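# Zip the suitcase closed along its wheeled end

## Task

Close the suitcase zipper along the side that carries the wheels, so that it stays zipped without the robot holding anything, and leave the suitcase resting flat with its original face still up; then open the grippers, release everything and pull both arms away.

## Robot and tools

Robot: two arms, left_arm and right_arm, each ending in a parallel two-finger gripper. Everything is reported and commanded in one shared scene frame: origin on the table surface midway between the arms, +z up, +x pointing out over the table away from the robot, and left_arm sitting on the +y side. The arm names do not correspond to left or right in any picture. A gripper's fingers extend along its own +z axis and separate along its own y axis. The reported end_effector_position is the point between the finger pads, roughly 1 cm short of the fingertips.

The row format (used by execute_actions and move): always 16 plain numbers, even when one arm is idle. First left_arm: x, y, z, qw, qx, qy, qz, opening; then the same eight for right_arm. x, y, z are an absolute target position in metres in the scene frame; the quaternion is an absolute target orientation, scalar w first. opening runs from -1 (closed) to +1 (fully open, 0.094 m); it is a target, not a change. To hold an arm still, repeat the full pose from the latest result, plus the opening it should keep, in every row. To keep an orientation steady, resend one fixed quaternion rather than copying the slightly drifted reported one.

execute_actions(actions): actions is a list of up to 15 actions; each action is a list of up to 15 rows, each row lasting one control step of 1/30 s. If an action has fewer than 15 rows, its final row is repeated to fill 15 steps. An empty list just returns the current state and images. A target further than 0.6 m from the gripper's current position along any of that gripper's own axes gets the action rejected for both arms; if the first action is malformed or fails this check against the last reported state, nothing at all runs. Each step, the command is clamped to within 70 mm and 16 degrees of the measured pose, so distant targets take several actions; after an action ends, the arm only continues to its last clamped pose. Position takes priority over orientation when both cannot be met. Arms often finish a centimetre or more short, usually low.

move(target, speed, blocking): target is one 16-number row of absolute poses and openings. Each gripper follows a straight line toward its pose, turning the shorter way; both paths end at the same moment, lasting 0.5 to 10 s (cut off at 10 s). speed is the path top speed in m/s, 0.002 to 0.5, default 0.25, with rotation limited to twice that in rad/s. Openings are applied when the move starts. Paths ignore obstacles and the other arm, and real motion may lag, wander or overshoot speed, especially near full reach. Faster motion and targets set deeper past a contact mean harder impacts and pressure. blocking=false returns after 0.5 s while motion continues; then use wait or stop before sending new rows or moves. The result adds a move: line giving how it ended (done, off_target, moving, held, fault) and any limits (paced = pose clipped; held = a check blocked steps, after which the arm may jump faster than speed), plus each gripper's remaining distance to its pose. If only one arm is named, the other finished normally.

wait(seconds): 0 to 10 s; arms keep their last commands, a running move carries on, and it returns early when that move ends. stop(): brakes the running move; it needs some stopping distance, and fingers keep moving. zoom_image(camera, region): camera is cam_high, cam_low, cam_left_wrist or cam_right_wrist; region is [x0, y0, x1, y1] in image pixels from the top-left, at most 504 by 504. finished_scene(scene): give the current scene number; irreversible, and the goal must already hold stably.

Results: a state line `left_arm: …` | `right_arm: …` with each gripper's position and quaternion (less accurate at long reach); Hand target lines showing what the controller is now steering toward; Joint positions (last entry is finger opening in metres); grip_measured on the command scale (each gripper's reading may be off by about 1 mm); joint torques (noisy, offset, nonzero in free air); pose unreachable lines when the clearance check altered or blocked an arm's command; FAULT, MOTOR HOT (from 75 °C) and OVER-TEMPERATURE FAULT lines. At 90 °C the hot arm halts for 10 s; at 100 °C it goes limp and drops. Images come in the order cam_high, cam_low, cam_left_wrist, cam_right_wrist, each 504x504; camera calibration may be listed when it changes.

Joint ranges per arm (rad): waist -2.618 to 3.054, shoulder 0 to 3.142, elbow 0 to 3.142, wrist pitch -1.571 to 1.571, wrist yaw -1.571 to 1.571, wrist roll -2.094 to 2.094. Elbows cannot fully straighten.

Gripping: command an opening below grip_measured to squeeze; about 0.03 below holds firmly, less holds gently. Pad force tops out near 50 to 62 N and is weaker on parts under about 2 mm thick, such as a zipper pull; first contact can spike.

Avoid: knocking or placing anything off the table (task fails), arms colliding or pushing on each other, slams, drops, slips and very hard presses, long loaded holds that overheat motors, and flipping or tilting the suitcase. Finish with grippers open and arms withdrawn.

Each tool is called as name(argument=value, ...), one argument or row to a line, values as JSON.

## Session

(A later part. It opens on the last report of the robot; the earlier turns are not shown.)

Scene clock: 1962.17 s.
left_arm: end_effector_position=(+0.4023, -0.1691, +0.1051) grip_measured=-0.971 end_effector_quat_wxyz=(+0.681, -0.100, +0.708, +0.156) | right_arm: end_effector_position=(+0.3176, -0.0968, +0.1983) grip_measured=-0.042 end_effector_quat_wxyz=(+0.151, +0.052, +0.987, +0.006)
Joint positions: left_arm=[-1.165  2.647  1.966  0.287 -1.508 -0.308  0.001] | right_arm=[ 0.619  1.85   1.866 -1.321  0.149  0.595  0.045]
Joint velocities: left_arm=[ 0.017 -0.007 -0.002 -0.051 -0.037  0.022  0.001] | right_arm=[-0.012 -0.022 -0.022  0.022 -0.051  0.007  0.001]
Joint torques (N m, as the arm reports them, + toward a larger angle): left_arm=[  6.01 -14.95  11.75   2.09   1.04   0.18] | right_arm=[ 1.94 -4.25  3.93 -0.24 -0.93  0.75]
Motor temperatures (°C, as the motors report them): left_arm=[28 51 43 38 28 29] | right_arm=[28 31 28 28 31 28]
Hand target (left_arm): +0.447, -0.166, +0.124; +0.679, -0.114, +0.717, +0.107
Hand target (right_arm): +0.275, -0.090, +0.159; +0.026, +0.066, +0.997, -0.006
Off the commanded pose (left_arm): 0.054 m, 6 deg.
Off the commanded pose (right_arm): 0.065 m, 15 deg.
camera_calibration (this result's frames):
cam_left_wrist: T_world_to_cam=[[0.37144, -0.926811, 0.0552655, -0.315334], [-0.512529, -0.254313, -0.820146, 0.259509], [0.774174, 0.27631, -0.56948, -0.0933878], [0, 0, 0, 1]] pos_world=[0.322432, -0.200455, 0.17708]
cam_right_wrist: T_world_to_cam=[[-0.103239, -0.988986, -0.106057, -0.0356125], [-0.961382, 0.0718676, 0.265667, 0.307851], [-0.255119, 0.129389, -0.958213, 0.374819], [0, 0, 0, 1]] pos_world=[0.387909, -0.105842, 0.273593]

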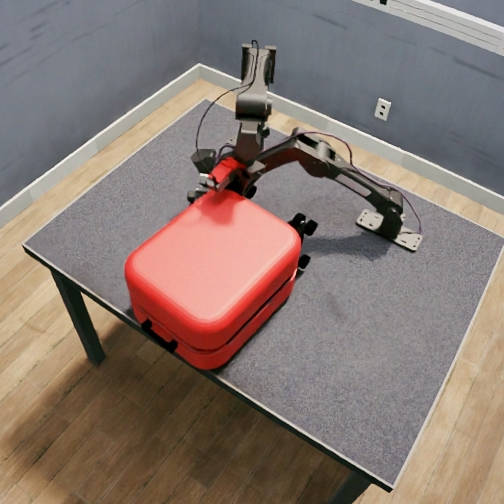

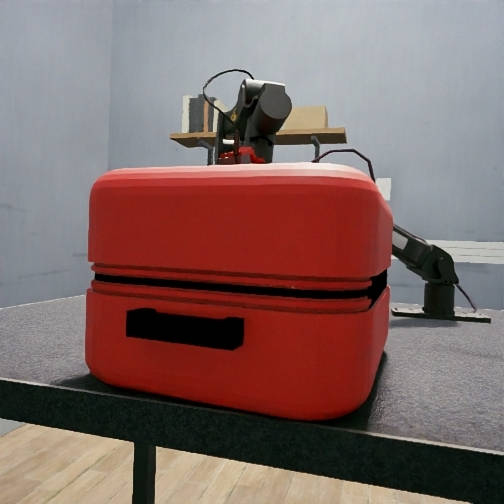

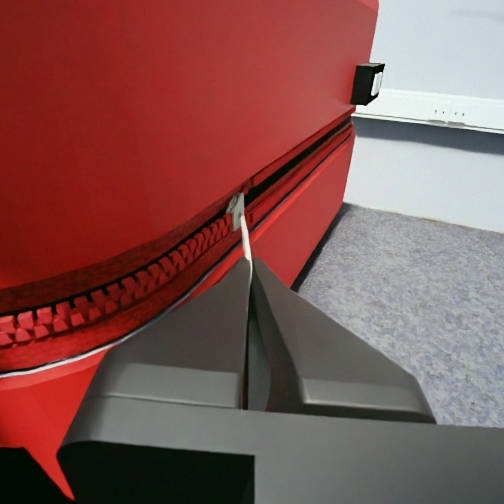

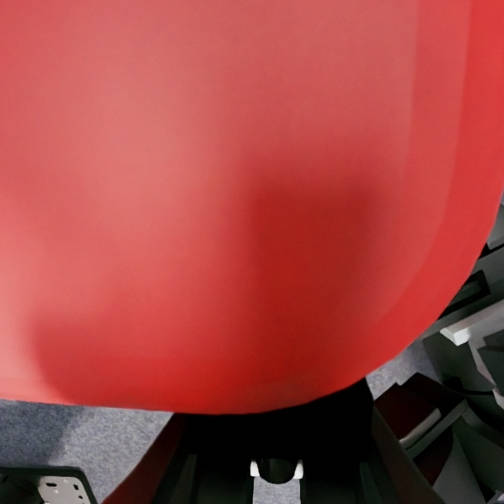

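execute_actions(
  actions=[
    [[0.4497,-0.1731,0.1196,0.6821,-0.1098,0.7148,0.1080,-1,0.2779,-0.0883,0.1559,0.0295,0.0602,0.9970,-0.0006,-0.075],[0.4455,-0.1728,0.1195,0.6819,-0.1094,0.7144,0.1111,-1,0.2818,-0.0891,0.1603,0.0415,0.0594,0.9960,-0.0002,-0.075],[0.4412,-0.1724,0.1193,0.6818,-0.1091,0.7141,0.1141,-1,0.2857,-0.0900,0.1647,0.0536,0.0585,0.9950,0.0003,-0.075],[0.4369,-0.1720,0.1191,0.6817,-0.1087,0.7138,0.1172,-1,0.2896,-0.0908,0.1691,0.0656,0.0577,0.9940,0.0008,-0.075],[0.4326,-0.1717,0.1190,0.6815,-0.1084,0.7134,0.1202,-1,0.2935,-0.0916,0.1735,0.0777,0.0569,0.9930,0.0012,-0.075],[0.4284,-0.1713,0.1188,0.6814,-0.1080,0.7131,0.1233,-1,0.2975,-0.0924,0.1780,0.0897,0.0561,0.9920,0.0017,-0.075],[0.4241,-0.1710,0.1187,0.6812,-0.1077,0.7127,0.1263,-1,0.3014,-0.0932,0.1824,0.1018,0.0553,0.9910,0.0021,-0.075],[0.4198,-0.1706,0.1185,0.6811,-0.1073,0.7124,0.1294,-1,0.3053,-0.0940,0.1868,0.1138,0.0545,0.9900,0.0026,-0.075],[0.4155,-0.1702,0.1183,0.6810,-0.1070,0.7121,0.1324,-1,0.3092,-0.0949,0.1912,0.1259,0.0536,0.9890,0.0031,-0.075],[0.4113,-0.1699,0.1182,0.6808,-0.1066,0.7117,0.1355,-1,0.3131,-0.0957,0.1956,0.1379,0.0528,0.9880,0.0035,-0.075],[0.4070,-0.1695,0.1180,0.6807,-0.1063,0.7114,0.1385,-1,0.3170,-0.0965,0.2000,0.1500,0.0520,0.9870,0.0040,-0.075],[0.4070,-0.1695,0.1180,0.6807,-0.1063,0.7114,0.1385,-0.95,0.3170,-0.0965,0.2000,0.1500,0.0520,0.9870,0.0040,0.0],[0.4070,-0.1695,0.1180,0.6807,-0.1063,0.7114,0.1385,-0.90,0.3170,-0.0965,0.2000,0.1500,0.0520,0.9870,0.0040,0.1],[0.4070,-0.1695,0.1180,0.6807,-0.1063,0.7114,0.1385,-0.90,0.3170,-0.0965,0.2000,0.1500,0.0520,0.9870,0.0040,0.2],[0.4070,-0.1695,0.1180,0.6807,-0.1063,0.7114,0.1385,-0.90,0.3170,-0.0965,0.2000,0.1500,0.0520,0.9870,0.0040,0.2]],
    [[0.4055,-0.1700,0.1180,0.6809,-0.1059,0.7117,0.1357,-0.90,0.3165,-0.0965,0.2020,0.1510,0.0520,0.9869,0.0037,0.2],[0.4035,-0.1707,0.1180,0.6811,-0.1056,0.7121,0.1328,-0.90,0.3158,-0.0964,0.2050,0.1525,0.0520,0.9866,0.0030,0.2],[0.4012,-0.1715,0.1180,0.6813,-0.1052,0.7124,0.1300,-0.90,0.3148,-0.0963,0.2090,0.1550,0.0519,0.9862,0.0022,0.2],[0.3987,-0.1724,0.1180,0.6814,-0.1048,0.7128,0.1272,-0.90,0.3136,-0.0962,0.2135,0.1580,0.0519,0.9857,0.0013,0.2],[0.3961,-0.1734,0.1180,0.6816,-0.1044,0.7131,0.1244,-0.90,0.3123,-0.0961,0.2180,0.1615,0.0518,0.9851,0.0003,0.2],[0.3935,-0.1743,0.1180,0.6818,-0.1041,0.7134,0.1215,-0.90,0.3109,-0.0960,0.2227,0.1652,0.0518,0.9845,-0.0008,0.2],[0.3908,-0.1753,0.1180,0.6820,-0.1037,0.7138,0.1187,-0.90,0.3095,-0.0959,0.2274,0.1690,0.0517,0.9839,-0.0019,0.2],[0.3881,-0.1763,0.1180,0.6822,-0.1033,0.7141,0.1159,-0.90,0.3081,-0.0958,0.2321,0.1728,0.0517,0.9832,-0.0029,0.2],[0.3854,-0.1773,0.1180,0.6824,-0.1029,0.7145,0.1131,-0.90,0.3067,-0.0957,0.2368,0.1765,0.0516,0.9826,-0.0040,0.2],[0.3827,-0.1783,0.1180,0.6826,-0.1026,0.7148,0.1102,-0.90,0.3053,-0.0956,0.2415,0.1803,0.0516,0.9819,-0.0051,0.2],[0.3800,-0.1792,0.1180,0.6828,-0.1022,0.7151,0.1074,-0.90,0.3039,-0.0955,0.2462,0.1841,0.0515,0.9812,-0.0061,0.2],[0.3773,-0.1802,0.1180,0.6829,-0.1018,0.7155,0.1046,-0.90,0.3025,-0.0954,0.2509,0.1878,0.0515,0.9806,-0.0072,0.2],[0.3746,-0.1812,0.1180,0.6831,-0.1014,0.7158,0.1018,-0.90,0.3011,-0.0953,0.2556,0.1916,0.0514,0.9799,-0.0083,0.2],[0.3719,-0.1822,0.1180,0.6833,-0.1011,0.7162,0.0989,-0.90,0.2997,-0.0951,0.2603,0.1953,0.0514,0.9793,-0.0093,0.2],[0.3692,-0.1832,0.1180,0.6835,-0.1007,0.7165,0.0961,-0.90,0.2983,-0.0950,0.2650,0.1991,0.0513,0.9786,-0.0104,0.2]],
  ],
)

Scene clock: 2053.60 s.
left_arm: end_effector_position=(+0.3809, -0.1776, +0.1110) grip_measured=-0.901 end_effector_quat_wxyz=(+0.685, -0.097, +0.712, +0.116) | right_arm: end_effector_position=(+0.3094, -0.0873, +0.2475) grip_measured=+0.198 end_effector_quat_wxyz=(+0.194, +0.046, +0.980, +0.008)
Joint positions: left_arm=[-1.206  2.584  1.88   0.287 -1.486 -0.383  0.005] | right_arm=[ 0.675  1.832  2.022 -1.427  0.206  0.624  0.056]
Joint velocities: left_arm=[-0.203 -0.12  -0.154  0.022 -0.007 -0.242 -0.001] | right_arm=[ 0.149 -0.09   0.486 -0.315  0.168  0.183  0.001]
Joint torques (N m, as the arm reports them, + toward a larger angle): left_arm=[ -0.89 -15.61   5.52   1.56  -0.14  -0.06] | right_arm=[  0.68 -11.21   6.97   1.13   0.22   0.09]
Motor temperatures (°C, as the motors report them): left_arm=[29 55 45 38 29 29] | right_arm=[28 31 28 28 31 28]
Hand target (left_arm): +0.370, -0.183, +0.118; +0.687, -0.099, +0.713, +0.096
Hand target (right_arm): +0.298, -0.095, +0.264; +0.201, +0.051, +0.978, -0.007
Off the commanded pose (left_arm): 0.015 m, 2 deg.
Off the commanded pose (right_arm): 0.022 m, 2 deg.
camera_calibration (this result's frames):
cam_left_wrist: T_world_to_cam=[[0.315309, -0.942893, 0.10739, -0.302756], [-0.521836, -0.266788, -0.810254, 0.25143], [0.792633, 0.199441, -0.576156, -0.0910639], [0, 0, 0, 1]] pos_world=[0.298848, -0.200226, 0.183768]
cam_right_wrist: T_world_to_cam=[[-0.0820049, -0.990318, -0.112003, -0.0270545], [-0.981562, 0.0607839, 0.181224, 0.312384], [-0.172661, 0.124799, -0.977043, 0.39741], [0, 0, 0, 1]] pos_world=[0.373023, -0.0953768, 0.328645]

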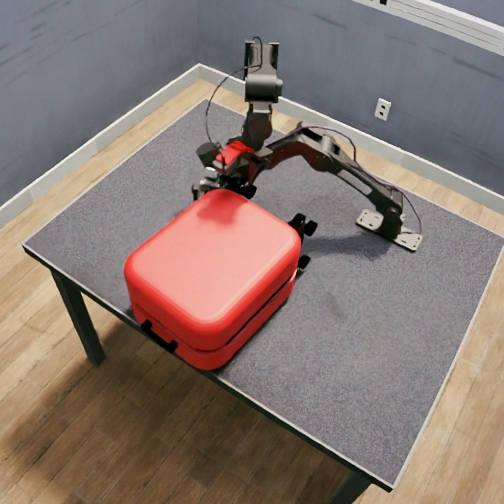

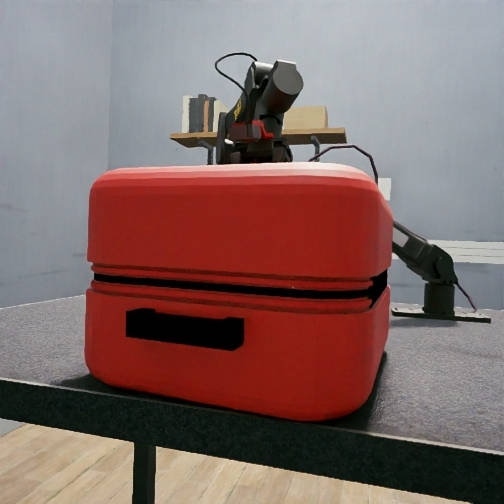

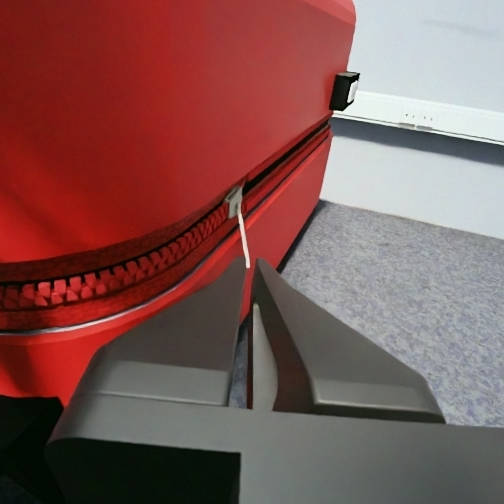

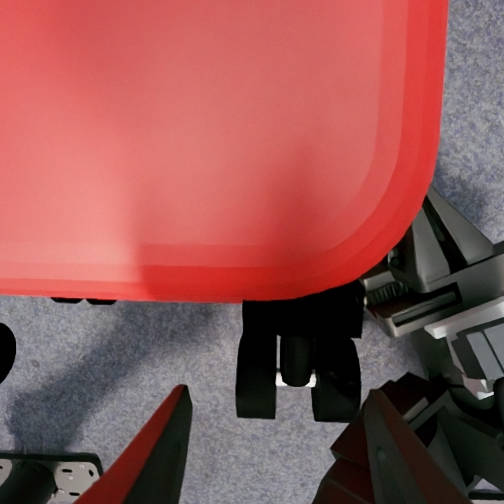

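execute_actions(
  actions=[
    [[0.3639,-0.1841,0.1180,0.6834,-0.0957,0.7175,0.0913,-0.90,0.2964,-0.0987,0.2673,0.2041,0.0535,0.9772,-0.0113,0.2],[0.3586,-0.1850,0.1180,0.6832,-0.0907,0.7184,0.0865,-0.90,0.2945,-0.1023,0.2697,0.2092,0.0556,0.9758,-0.0122,0.2],[0.3534,-0.1860,0.1180,0.6831,-0.0857,0.7194,0.0816,-0.90,0.2926,-0.1060,0.2720,0.2142,0.0578,0.9744,-0.0131,0.2],[0.3481,-0.1869,0.1180,0.6830,-0.0806,0.7203,0.0768,-0.90,0.2908,-0.1097,0.2743,0.2192,0.0600,0.9730,-0.0140,0.2],[0.3428,-0.1878,0.1180,0.6829,-0.0756,0.7213,0.0720,-0.90,0.2889,-0.1133,0.2767,0.2243,0.0621,0.9716,-0.0149,0.2],[0.3375,-0.1887,0.1180,0.6827,-0.0706,0.7223,0.0672,-0.90,0.2870,-0.1170,0.2790,0.2293,0.0643,0.9702,-0.0158,0.2],[0.3322,-0.1896,0.1180,0.6826,-0.0656,0.7232,0.0624,-0.90,0.2851,-0.1207,0.2813,0.2343,0.0665,0.9688,-0.0167,0.2],[0.3270,-0.1906,0.1180,0.6825,-0.0606,0.7242,0.0575,-0.90,0.2832,-0.1243,0.2837,0.2394,0.0686,0.9674,-0.0177,0.2],[0.3217,-0.1915,0.1180,0.6824,-0.0556,0.7251,0.0527,-0.90,0.2813,-0.1280,0.2860,0.2444,0.0708,0.9660,-0.0186,0.2],[0.3164,-0.1924,0.1180,0.6822,-0.0506,0.7261,0.0479,-0.90,0.2794,-0.1317,0.2883,0.2494,0.0730,0.9646,-0.0195,0.2],[0.3111,-0.1933,0.1180,0.6821,-0.0456,0.7271,0.0431,-0.90,0.2775,-0.1353,0.2907,0.2545,0.0751,0.9632,-0.0204,0.2],[0.3058,-0.1942,0.1180,0.6820,-0.0405,0.7280,0.0383,-0.90,0.2757,-0.1390,0.2930,0.2595,0.0773,0.9618,-0.0213,0.2],[0.3006,-0.1952,0.1180,0.6819,-0.0355,0.7290,0.0334,-0.90,0.2738,-0.1427,0.2953,0.2645,0.0795,0.9604,-0.0222,0.2],[0.2953,-0.1961,0.1180,0.6817,-0.0305,0.7299,0.0286,-0.90,0.2719,-0.1463,0.2977,0.2696,0.0816,0.9590,-0.0231,0.2],[0.2900,-0.1970,0.1180,0.6816,-0.0255,0.7309,0.0238,-0.90,0.2700,-0.1500,0.3000,0.2746,0.0838,0.9576,-0.0240,0.2]],
    [[0.2850,-0.1953,0.1181,0.6800,-0.0177,0.7317,0.0168,-0.90,0.2670,-0.1557,0.3007,0.2800,0.0869,0.9554,-0.0257,0.2],[0.2800,-0.1937,0.1183,0.6784,-0.0099,0.7326,0.0099,-0.90,0.2640,-0.1613,0.3013,0.2853,0.0899,0.9532,-0.0275,0.2],[0.2750,-0.1920,0.1184,0.6768,-0.0021,0.7334,0.0029,-0.90,0.2610,-0.1670,0.3020,0.2907,0.0930,0.9510,-0.0292,0.2],[0.2700,-0.1903,0.1185,0.6752,0.0056,0.7342,-0.0041,-0.90,0.2580,-0.1727,0.3027,0.2960,0.0961,0.9488,-0.0309,0.2],[0.2650,-0.1887,0.1187,0.6736,0.0134,0.7351,-0.0111,-0.90,0.2550,-0.1783,0.3033,0.3014,0.0992,0.9466,-0.0326,0.2],[0.2600,-0.1870,0.1188,0.6720,0.0212,0.7359,-0.0180,-0.90,0.2520,-0.1840,0.3040,0.3067,0.1022,0.9444,-0.0344,0.2],[0.2550,-0.1853,0.1189,0.6704,0.0290,0.7367,-0.0250,-0.90,0.2490,-0.1897,0.3047,0.3121,0.1053,0.9422,-0.0361,0.2],[0.2500,-0.1837,0.1191,0.6689,0.0368,0.7376,-0.0320,-0.90,0.2460,-0.1953,0.3053,0.3174,0.1084,0.9399,-0.0378,0.2],[0.2450,-0.1820,0.1192,0.6673,0.0446,0.7384,-0.0390,-0.90,0.2430,-0.2010,0.3060,0.3228,0.1115,0.9377,-0.0395,0.2],[0.2400,-0.1803,0.1193,0.6657,0.0524,0.7392,-0.0459,-0.90,0.2400,-0.2067,0.3067,0.3281,0.1145,0.9355,-0.0413,0.2],[0.2350,-0.1787,0.1195,0.6641,0.0602,0.7401,-0.0529,-0.90,0.2370,-0.2123,0.3073,0.3335,0.1176,0.9333,-0.0430,0.2],[0.2300,-0.1770,0.1196,0.6625,0.0679,0.7409,-0.0599,-0.90,0.2340,-0.2180,0.3080,0.3388,0.1207,0.9311,-0.0447,0.2],[0.2250,-0.1753,0.1197,0.6609,0.0757,0.7417,-0.0669,-0.90,0.2310,-0.2237,0.3087,0.3442,0.1238,0.9289,-0.0464,0.2],[0.2200,-0.1737,0.1199,0.6593,0.0835,0.7426,-0.0738,-0.90,0.2280,-0.2293,0.3093,0.3495,0.1268,0.9267,-0.0482,0.2],[0.2150,-0.1720,0.1200,0.6577,0.0913,0.7434,-0.0808,-0.90,0.2250,-0.2350,0.3100,0.3549,0.1299,0.9245,-0.0499,0.2]],
    [[0.2130,-0.1652,0.1213,0.6530,0.1010,0.7439,-0.0878,-0.90,0.2223,-0.2393,0.3100,0.3580,0.1313,0.9229,-0.0510,0.2],[0.2110,-0.1584,0.1227,0.6483,0.1107,0.7445,-0.0947,-0.90,0.2197,-0.2437,0.3100,0.3611,0.1327,0.9214,-0.0522,0.2],[0.2090,-0.1516,0.1240,0.6436,0.1204,0.7450,-0.1017,-0.90,0.2170,-0.2480,0.3100,0.3642,0.1341,0.9198,-0.0533,0.2],[0.2070,-0.1448,0.1253,0.6389,0.1302,0.7456,-0.1086,-0.90,0.2143,-0.2523,0.3100,0.3672,0.1355,0.9182,-0.0545,0.2],[0.2050,-0.1380,0.1267,0.6342,0.1399,0.7461,-0.1156,-0.90,0.2117,-0.2567,0.3100,0.3703,0.1369,0.9167,-0.0556,0.2],[0.2030,-0.1312,0.1280,0.6295,0.1496,0.7466,-0.1225,-0.90,0.2090,-0.2610,0.3100,0.3734,0.1383,0.9151,-0.0568,0.2],[0.2010,-0.1244,0.1293,0.6248,0.1593,0.7472,-0.1295,-0.90,0.2063,-0.2653,0.3100,0.3765,0.1397,0.9135,-0.0579,0.2],[0.1990,-0.1176,0.1307,0.6201,0.1690,0.7477,-0.1364,-0.90,0.2037,-0.2697,0.3100,0.3796,0.1410,0.9120,-0.0591,0.2],[0.1970,-0.1108,0.1320,0.6154,0.1787,0.7483,-0.1434,-0.90,0.2010,-0.2740,0.3100,0.3827,0.1424,0.9104,-0.0602,0.2],[0.1950,-0.1040,0.1333,0.6107,0.1884,0.7488,-0.1503,-0.90,0.1983,-0.2783,0.3100,0.3858,0.1438,0.9088,-0.0614,0.2],[0.1930,-0.0972,0.1347,0.6060,0.1981,0.7493,-0.1573,-0.90,0.1957,-0.2827,0.3100,0.3889,0.1452,0.9073,-0.0625,0.2],[0.1910,-0.0904,0.1360,0.6013,0.2079,0.7499,-0.1642,-0.90,0.1930,-0.2870,0.3100,0.3919,0.1466,0.9057,-0.0637,0.2],[0.1890,-0.0836,0.1373,0.5966,0.2176,0.7504,-0.1712,-0.90,0.1903,-0.2913,0.3100,0.3950,0.1480,0.9041,-0.0648,0.2],[0.1870,-0.0768,0.1387,0.5919,0.2273,0.7510,-0.1781,-0.90,0.1877,-0.2957,0.3100,0.3981,0.1494,0.9026,-0.0660,0.2],[0.1850,-0.0700,0.1400,0.5872,0.2370,0.7515,-0.1851,-0.90,0.1850,-0.3000,0.3100,0.4012,0.1508,0.9010,-0.0671,0.2]],
    [[0.1833,-0.0633,0.1420,0.5824,0.2458,0.7506,-0.1881,-0.90,0.1840,-0.3013,0.3100,0.4022,0.1512,0.9004,-0.0675,0.2],[0.1817,-0.0567,0.1440,0.5777,0.2545,0.7498,-0.1912,-0.90,0.1830,-0.3027,0.3100,0.4032,0.1517,0.8999,-0.0679,0.2],[0.1800,-0.0500,0.1460,0.5729,0.2633,0.7489,-0.1942,-0.90,0.1820,-0.3040,0.3100,0.4042,0.1521,0.8993,-0.0684,0.2],[0.1783,-0.0433,0.1480,0.5681,0.2721,0.7481,-0.1972,-0.90,0.1810,-0.3053,0.3100,0.4052,0.1526,0.8987,-0.0688,0.2],[0.1767,-0.0367,0.1500,0.5634,0.2809,0.7472,-0.2002,-0.90,0.1800,-0.3067,0.3100,0.4062,0.1530,0.8982,-0.0692,0.2],[0.1750,-0.0300,0.1520,0.5586,0.2896,0.7464,-0.2033,-0.90,0.1790,-0.3080,0.3100,0.4072,0.1534,0.8976,-0.0696,0.2],[0.1733,-0.0233,0.1540,0.5538,0.2984,0.7455,-0.2063,-0.90,0.1780,-0.3093,0.3100,0.4082,0.1539,0.8970,-0.0700,0.2],[0.1717,-0.0167,0.1560,0.5491,0.3072,0.7447,-0.2093,-0.90,0.1770,-0.3107,0.3100,0.4092,0.1543,0.8965,-0.0705,0.2],[0.1700,-0.0100,0.1580,0.5443,0.3160,0.7438,-0.2123,-0.90,0.1760,-0.3120,0.3100,0.4102,0.1548,0.8959,-0.0709,0.2],[0.1683,-0.0033,0.1600,0.5395,0.3247,0.7430,-0.2154,-0.90,0.1750,-0.3133,0.3100,0.4112,0.1552,0.8953,-0.0713,0.2],[0.1667,0.0033,0.1620,0.5348,0.3335,0.7421,-0.2184,-0.90,0.1740,-0.3147,0.3100,0.4122,0.1556,0.8948,-0.0717,0.2],[0.1650,0.0100,0.1640,0.5300,0.3423,0.7413,-0.2214,-0.90,0.1730,-0.3160,0.3100,0.4132,0.1561,0.8942,-0.0721,0.2],[0.1633,0.0167,0.1660,0.5252,0.3511,0.7404,-0.2244,-0.90,0.1720,-0.3173,0.3100,0.4142,0.1565,0.8936,-0.0726,0.2],[0.1617,0.0233,0.1680,0.5205,0.3598,0.7396,-0.2275,-0.90,0.1710,-0.3187,0.3100,0.4152,0.1570,0.8931,-0.0730,0.2],[0.1600,0.0300,0.1700,0.5157,0.3686,0.7387,-0.2305,-0.90,0.1700,-0.3200,0.3100,0.4162,0.1574,0.8925,-0.0734,0.2]],
  ],
)

Scene clock: 2115.30 s.
left_arm: end_effector_position=(+0.1717, +0.0135, +0.1936) grip_measured=-0.901 end_effector_quat_wxyz=(+0.604, +0.259, +0.711, -0.251) | right_arm: end_effector_position=(+0.1727, -0.3208, +0.3110) grip_measured=+0.198 end_effector_quat_wxyz=(+0.409, +0.170, +0.893, -0.080)
Joint positions: left_arm=[-1.367  0.716  0.236  0.304 -0.601 -0.145  0.005] | right_arm=[ 0.098  0.845  1.286 -1.186  0.278  0.243  0.056]
Joint velocities: left_arm=[ 0.295 -1.756 -0.193 -1.194  0.476  0.315 -0.001] | right_arm=[-0.379 -0.159 -0.066 -0.022 -0.154 -0.271 -0.001]
Joint torques (N m, as the arm reports them, + toward a larger angle): left_arm=[ 0.66 -0.57  6.71  2.09  0.05  0.08] | right_arm=[-0.58 -1.01  4.4   2.33  0.05 -0.05]
Motor temperatures (°C, as the motors report them): left_arm=[27 57 41 36 27 29] | right_arm=[27 34 30 28 30 27]
Hand target (left_arm): +0.162, +0.025, +0.168; +0.573, +0.326, +0.718, -0.224
Hand target (right_arm): +0.170, -0.321, +0.311; +0.417, +0.157, +0.892, -0.077
Off the commanded pose (left_arm): 0.031 m, 17 deg; orientation clipped at the last step of the last action.
Off the commanded pose (right_arm): 0.003 m, 2 deg.
camera_calibration (this result's frames):
cam_left_wrist: T_world_to_cam=[[-0.634053, -0.752098, 0.179791, 0.0809141], [-0.597711, 0.329143, -0.731031, 0.249826], [0.49063, -0.570975, -0.658232, 0.162392], [0, 0, 0, 1]] pos_world=[0.120954, 0.0713484, 0.274975]
cam_right_wrist: T_world_to_cam=[[-0.332561, -0.940886, -0.0643166, -0.218179], [-0.897578, 0.336707, -0.284573, 0.399775], [0.289406, -0.0369087, -0.956494, 0.326961], [0, 0, 0, 1]] pos_world=[0.191646, -0.327821, 0.412469]

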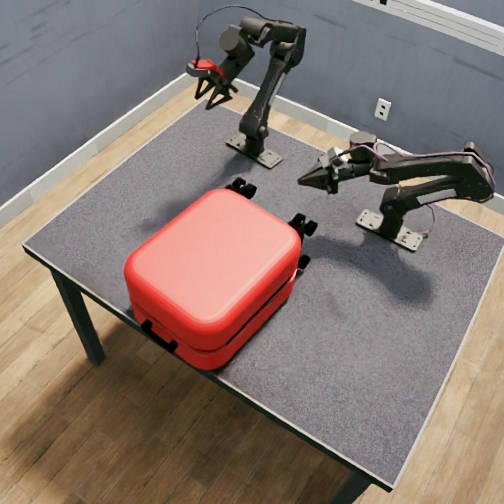

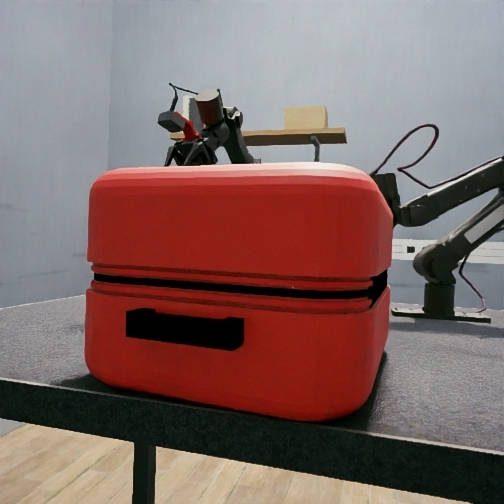

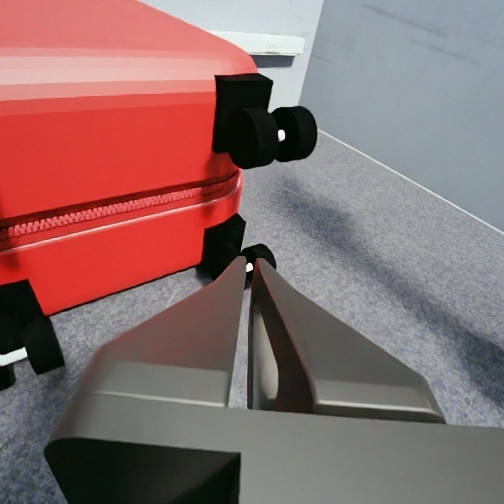

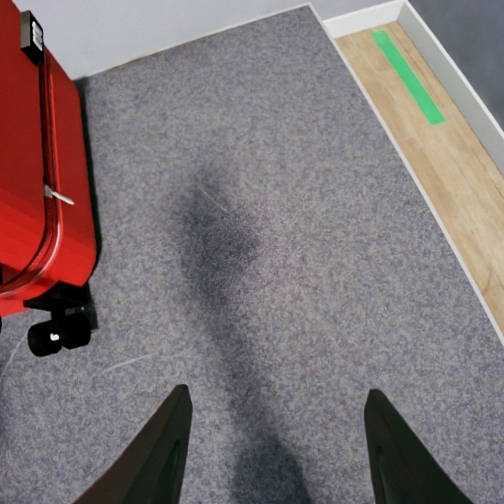

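finished_scene(
  scene=2,
)

The scene is finished: the task was done.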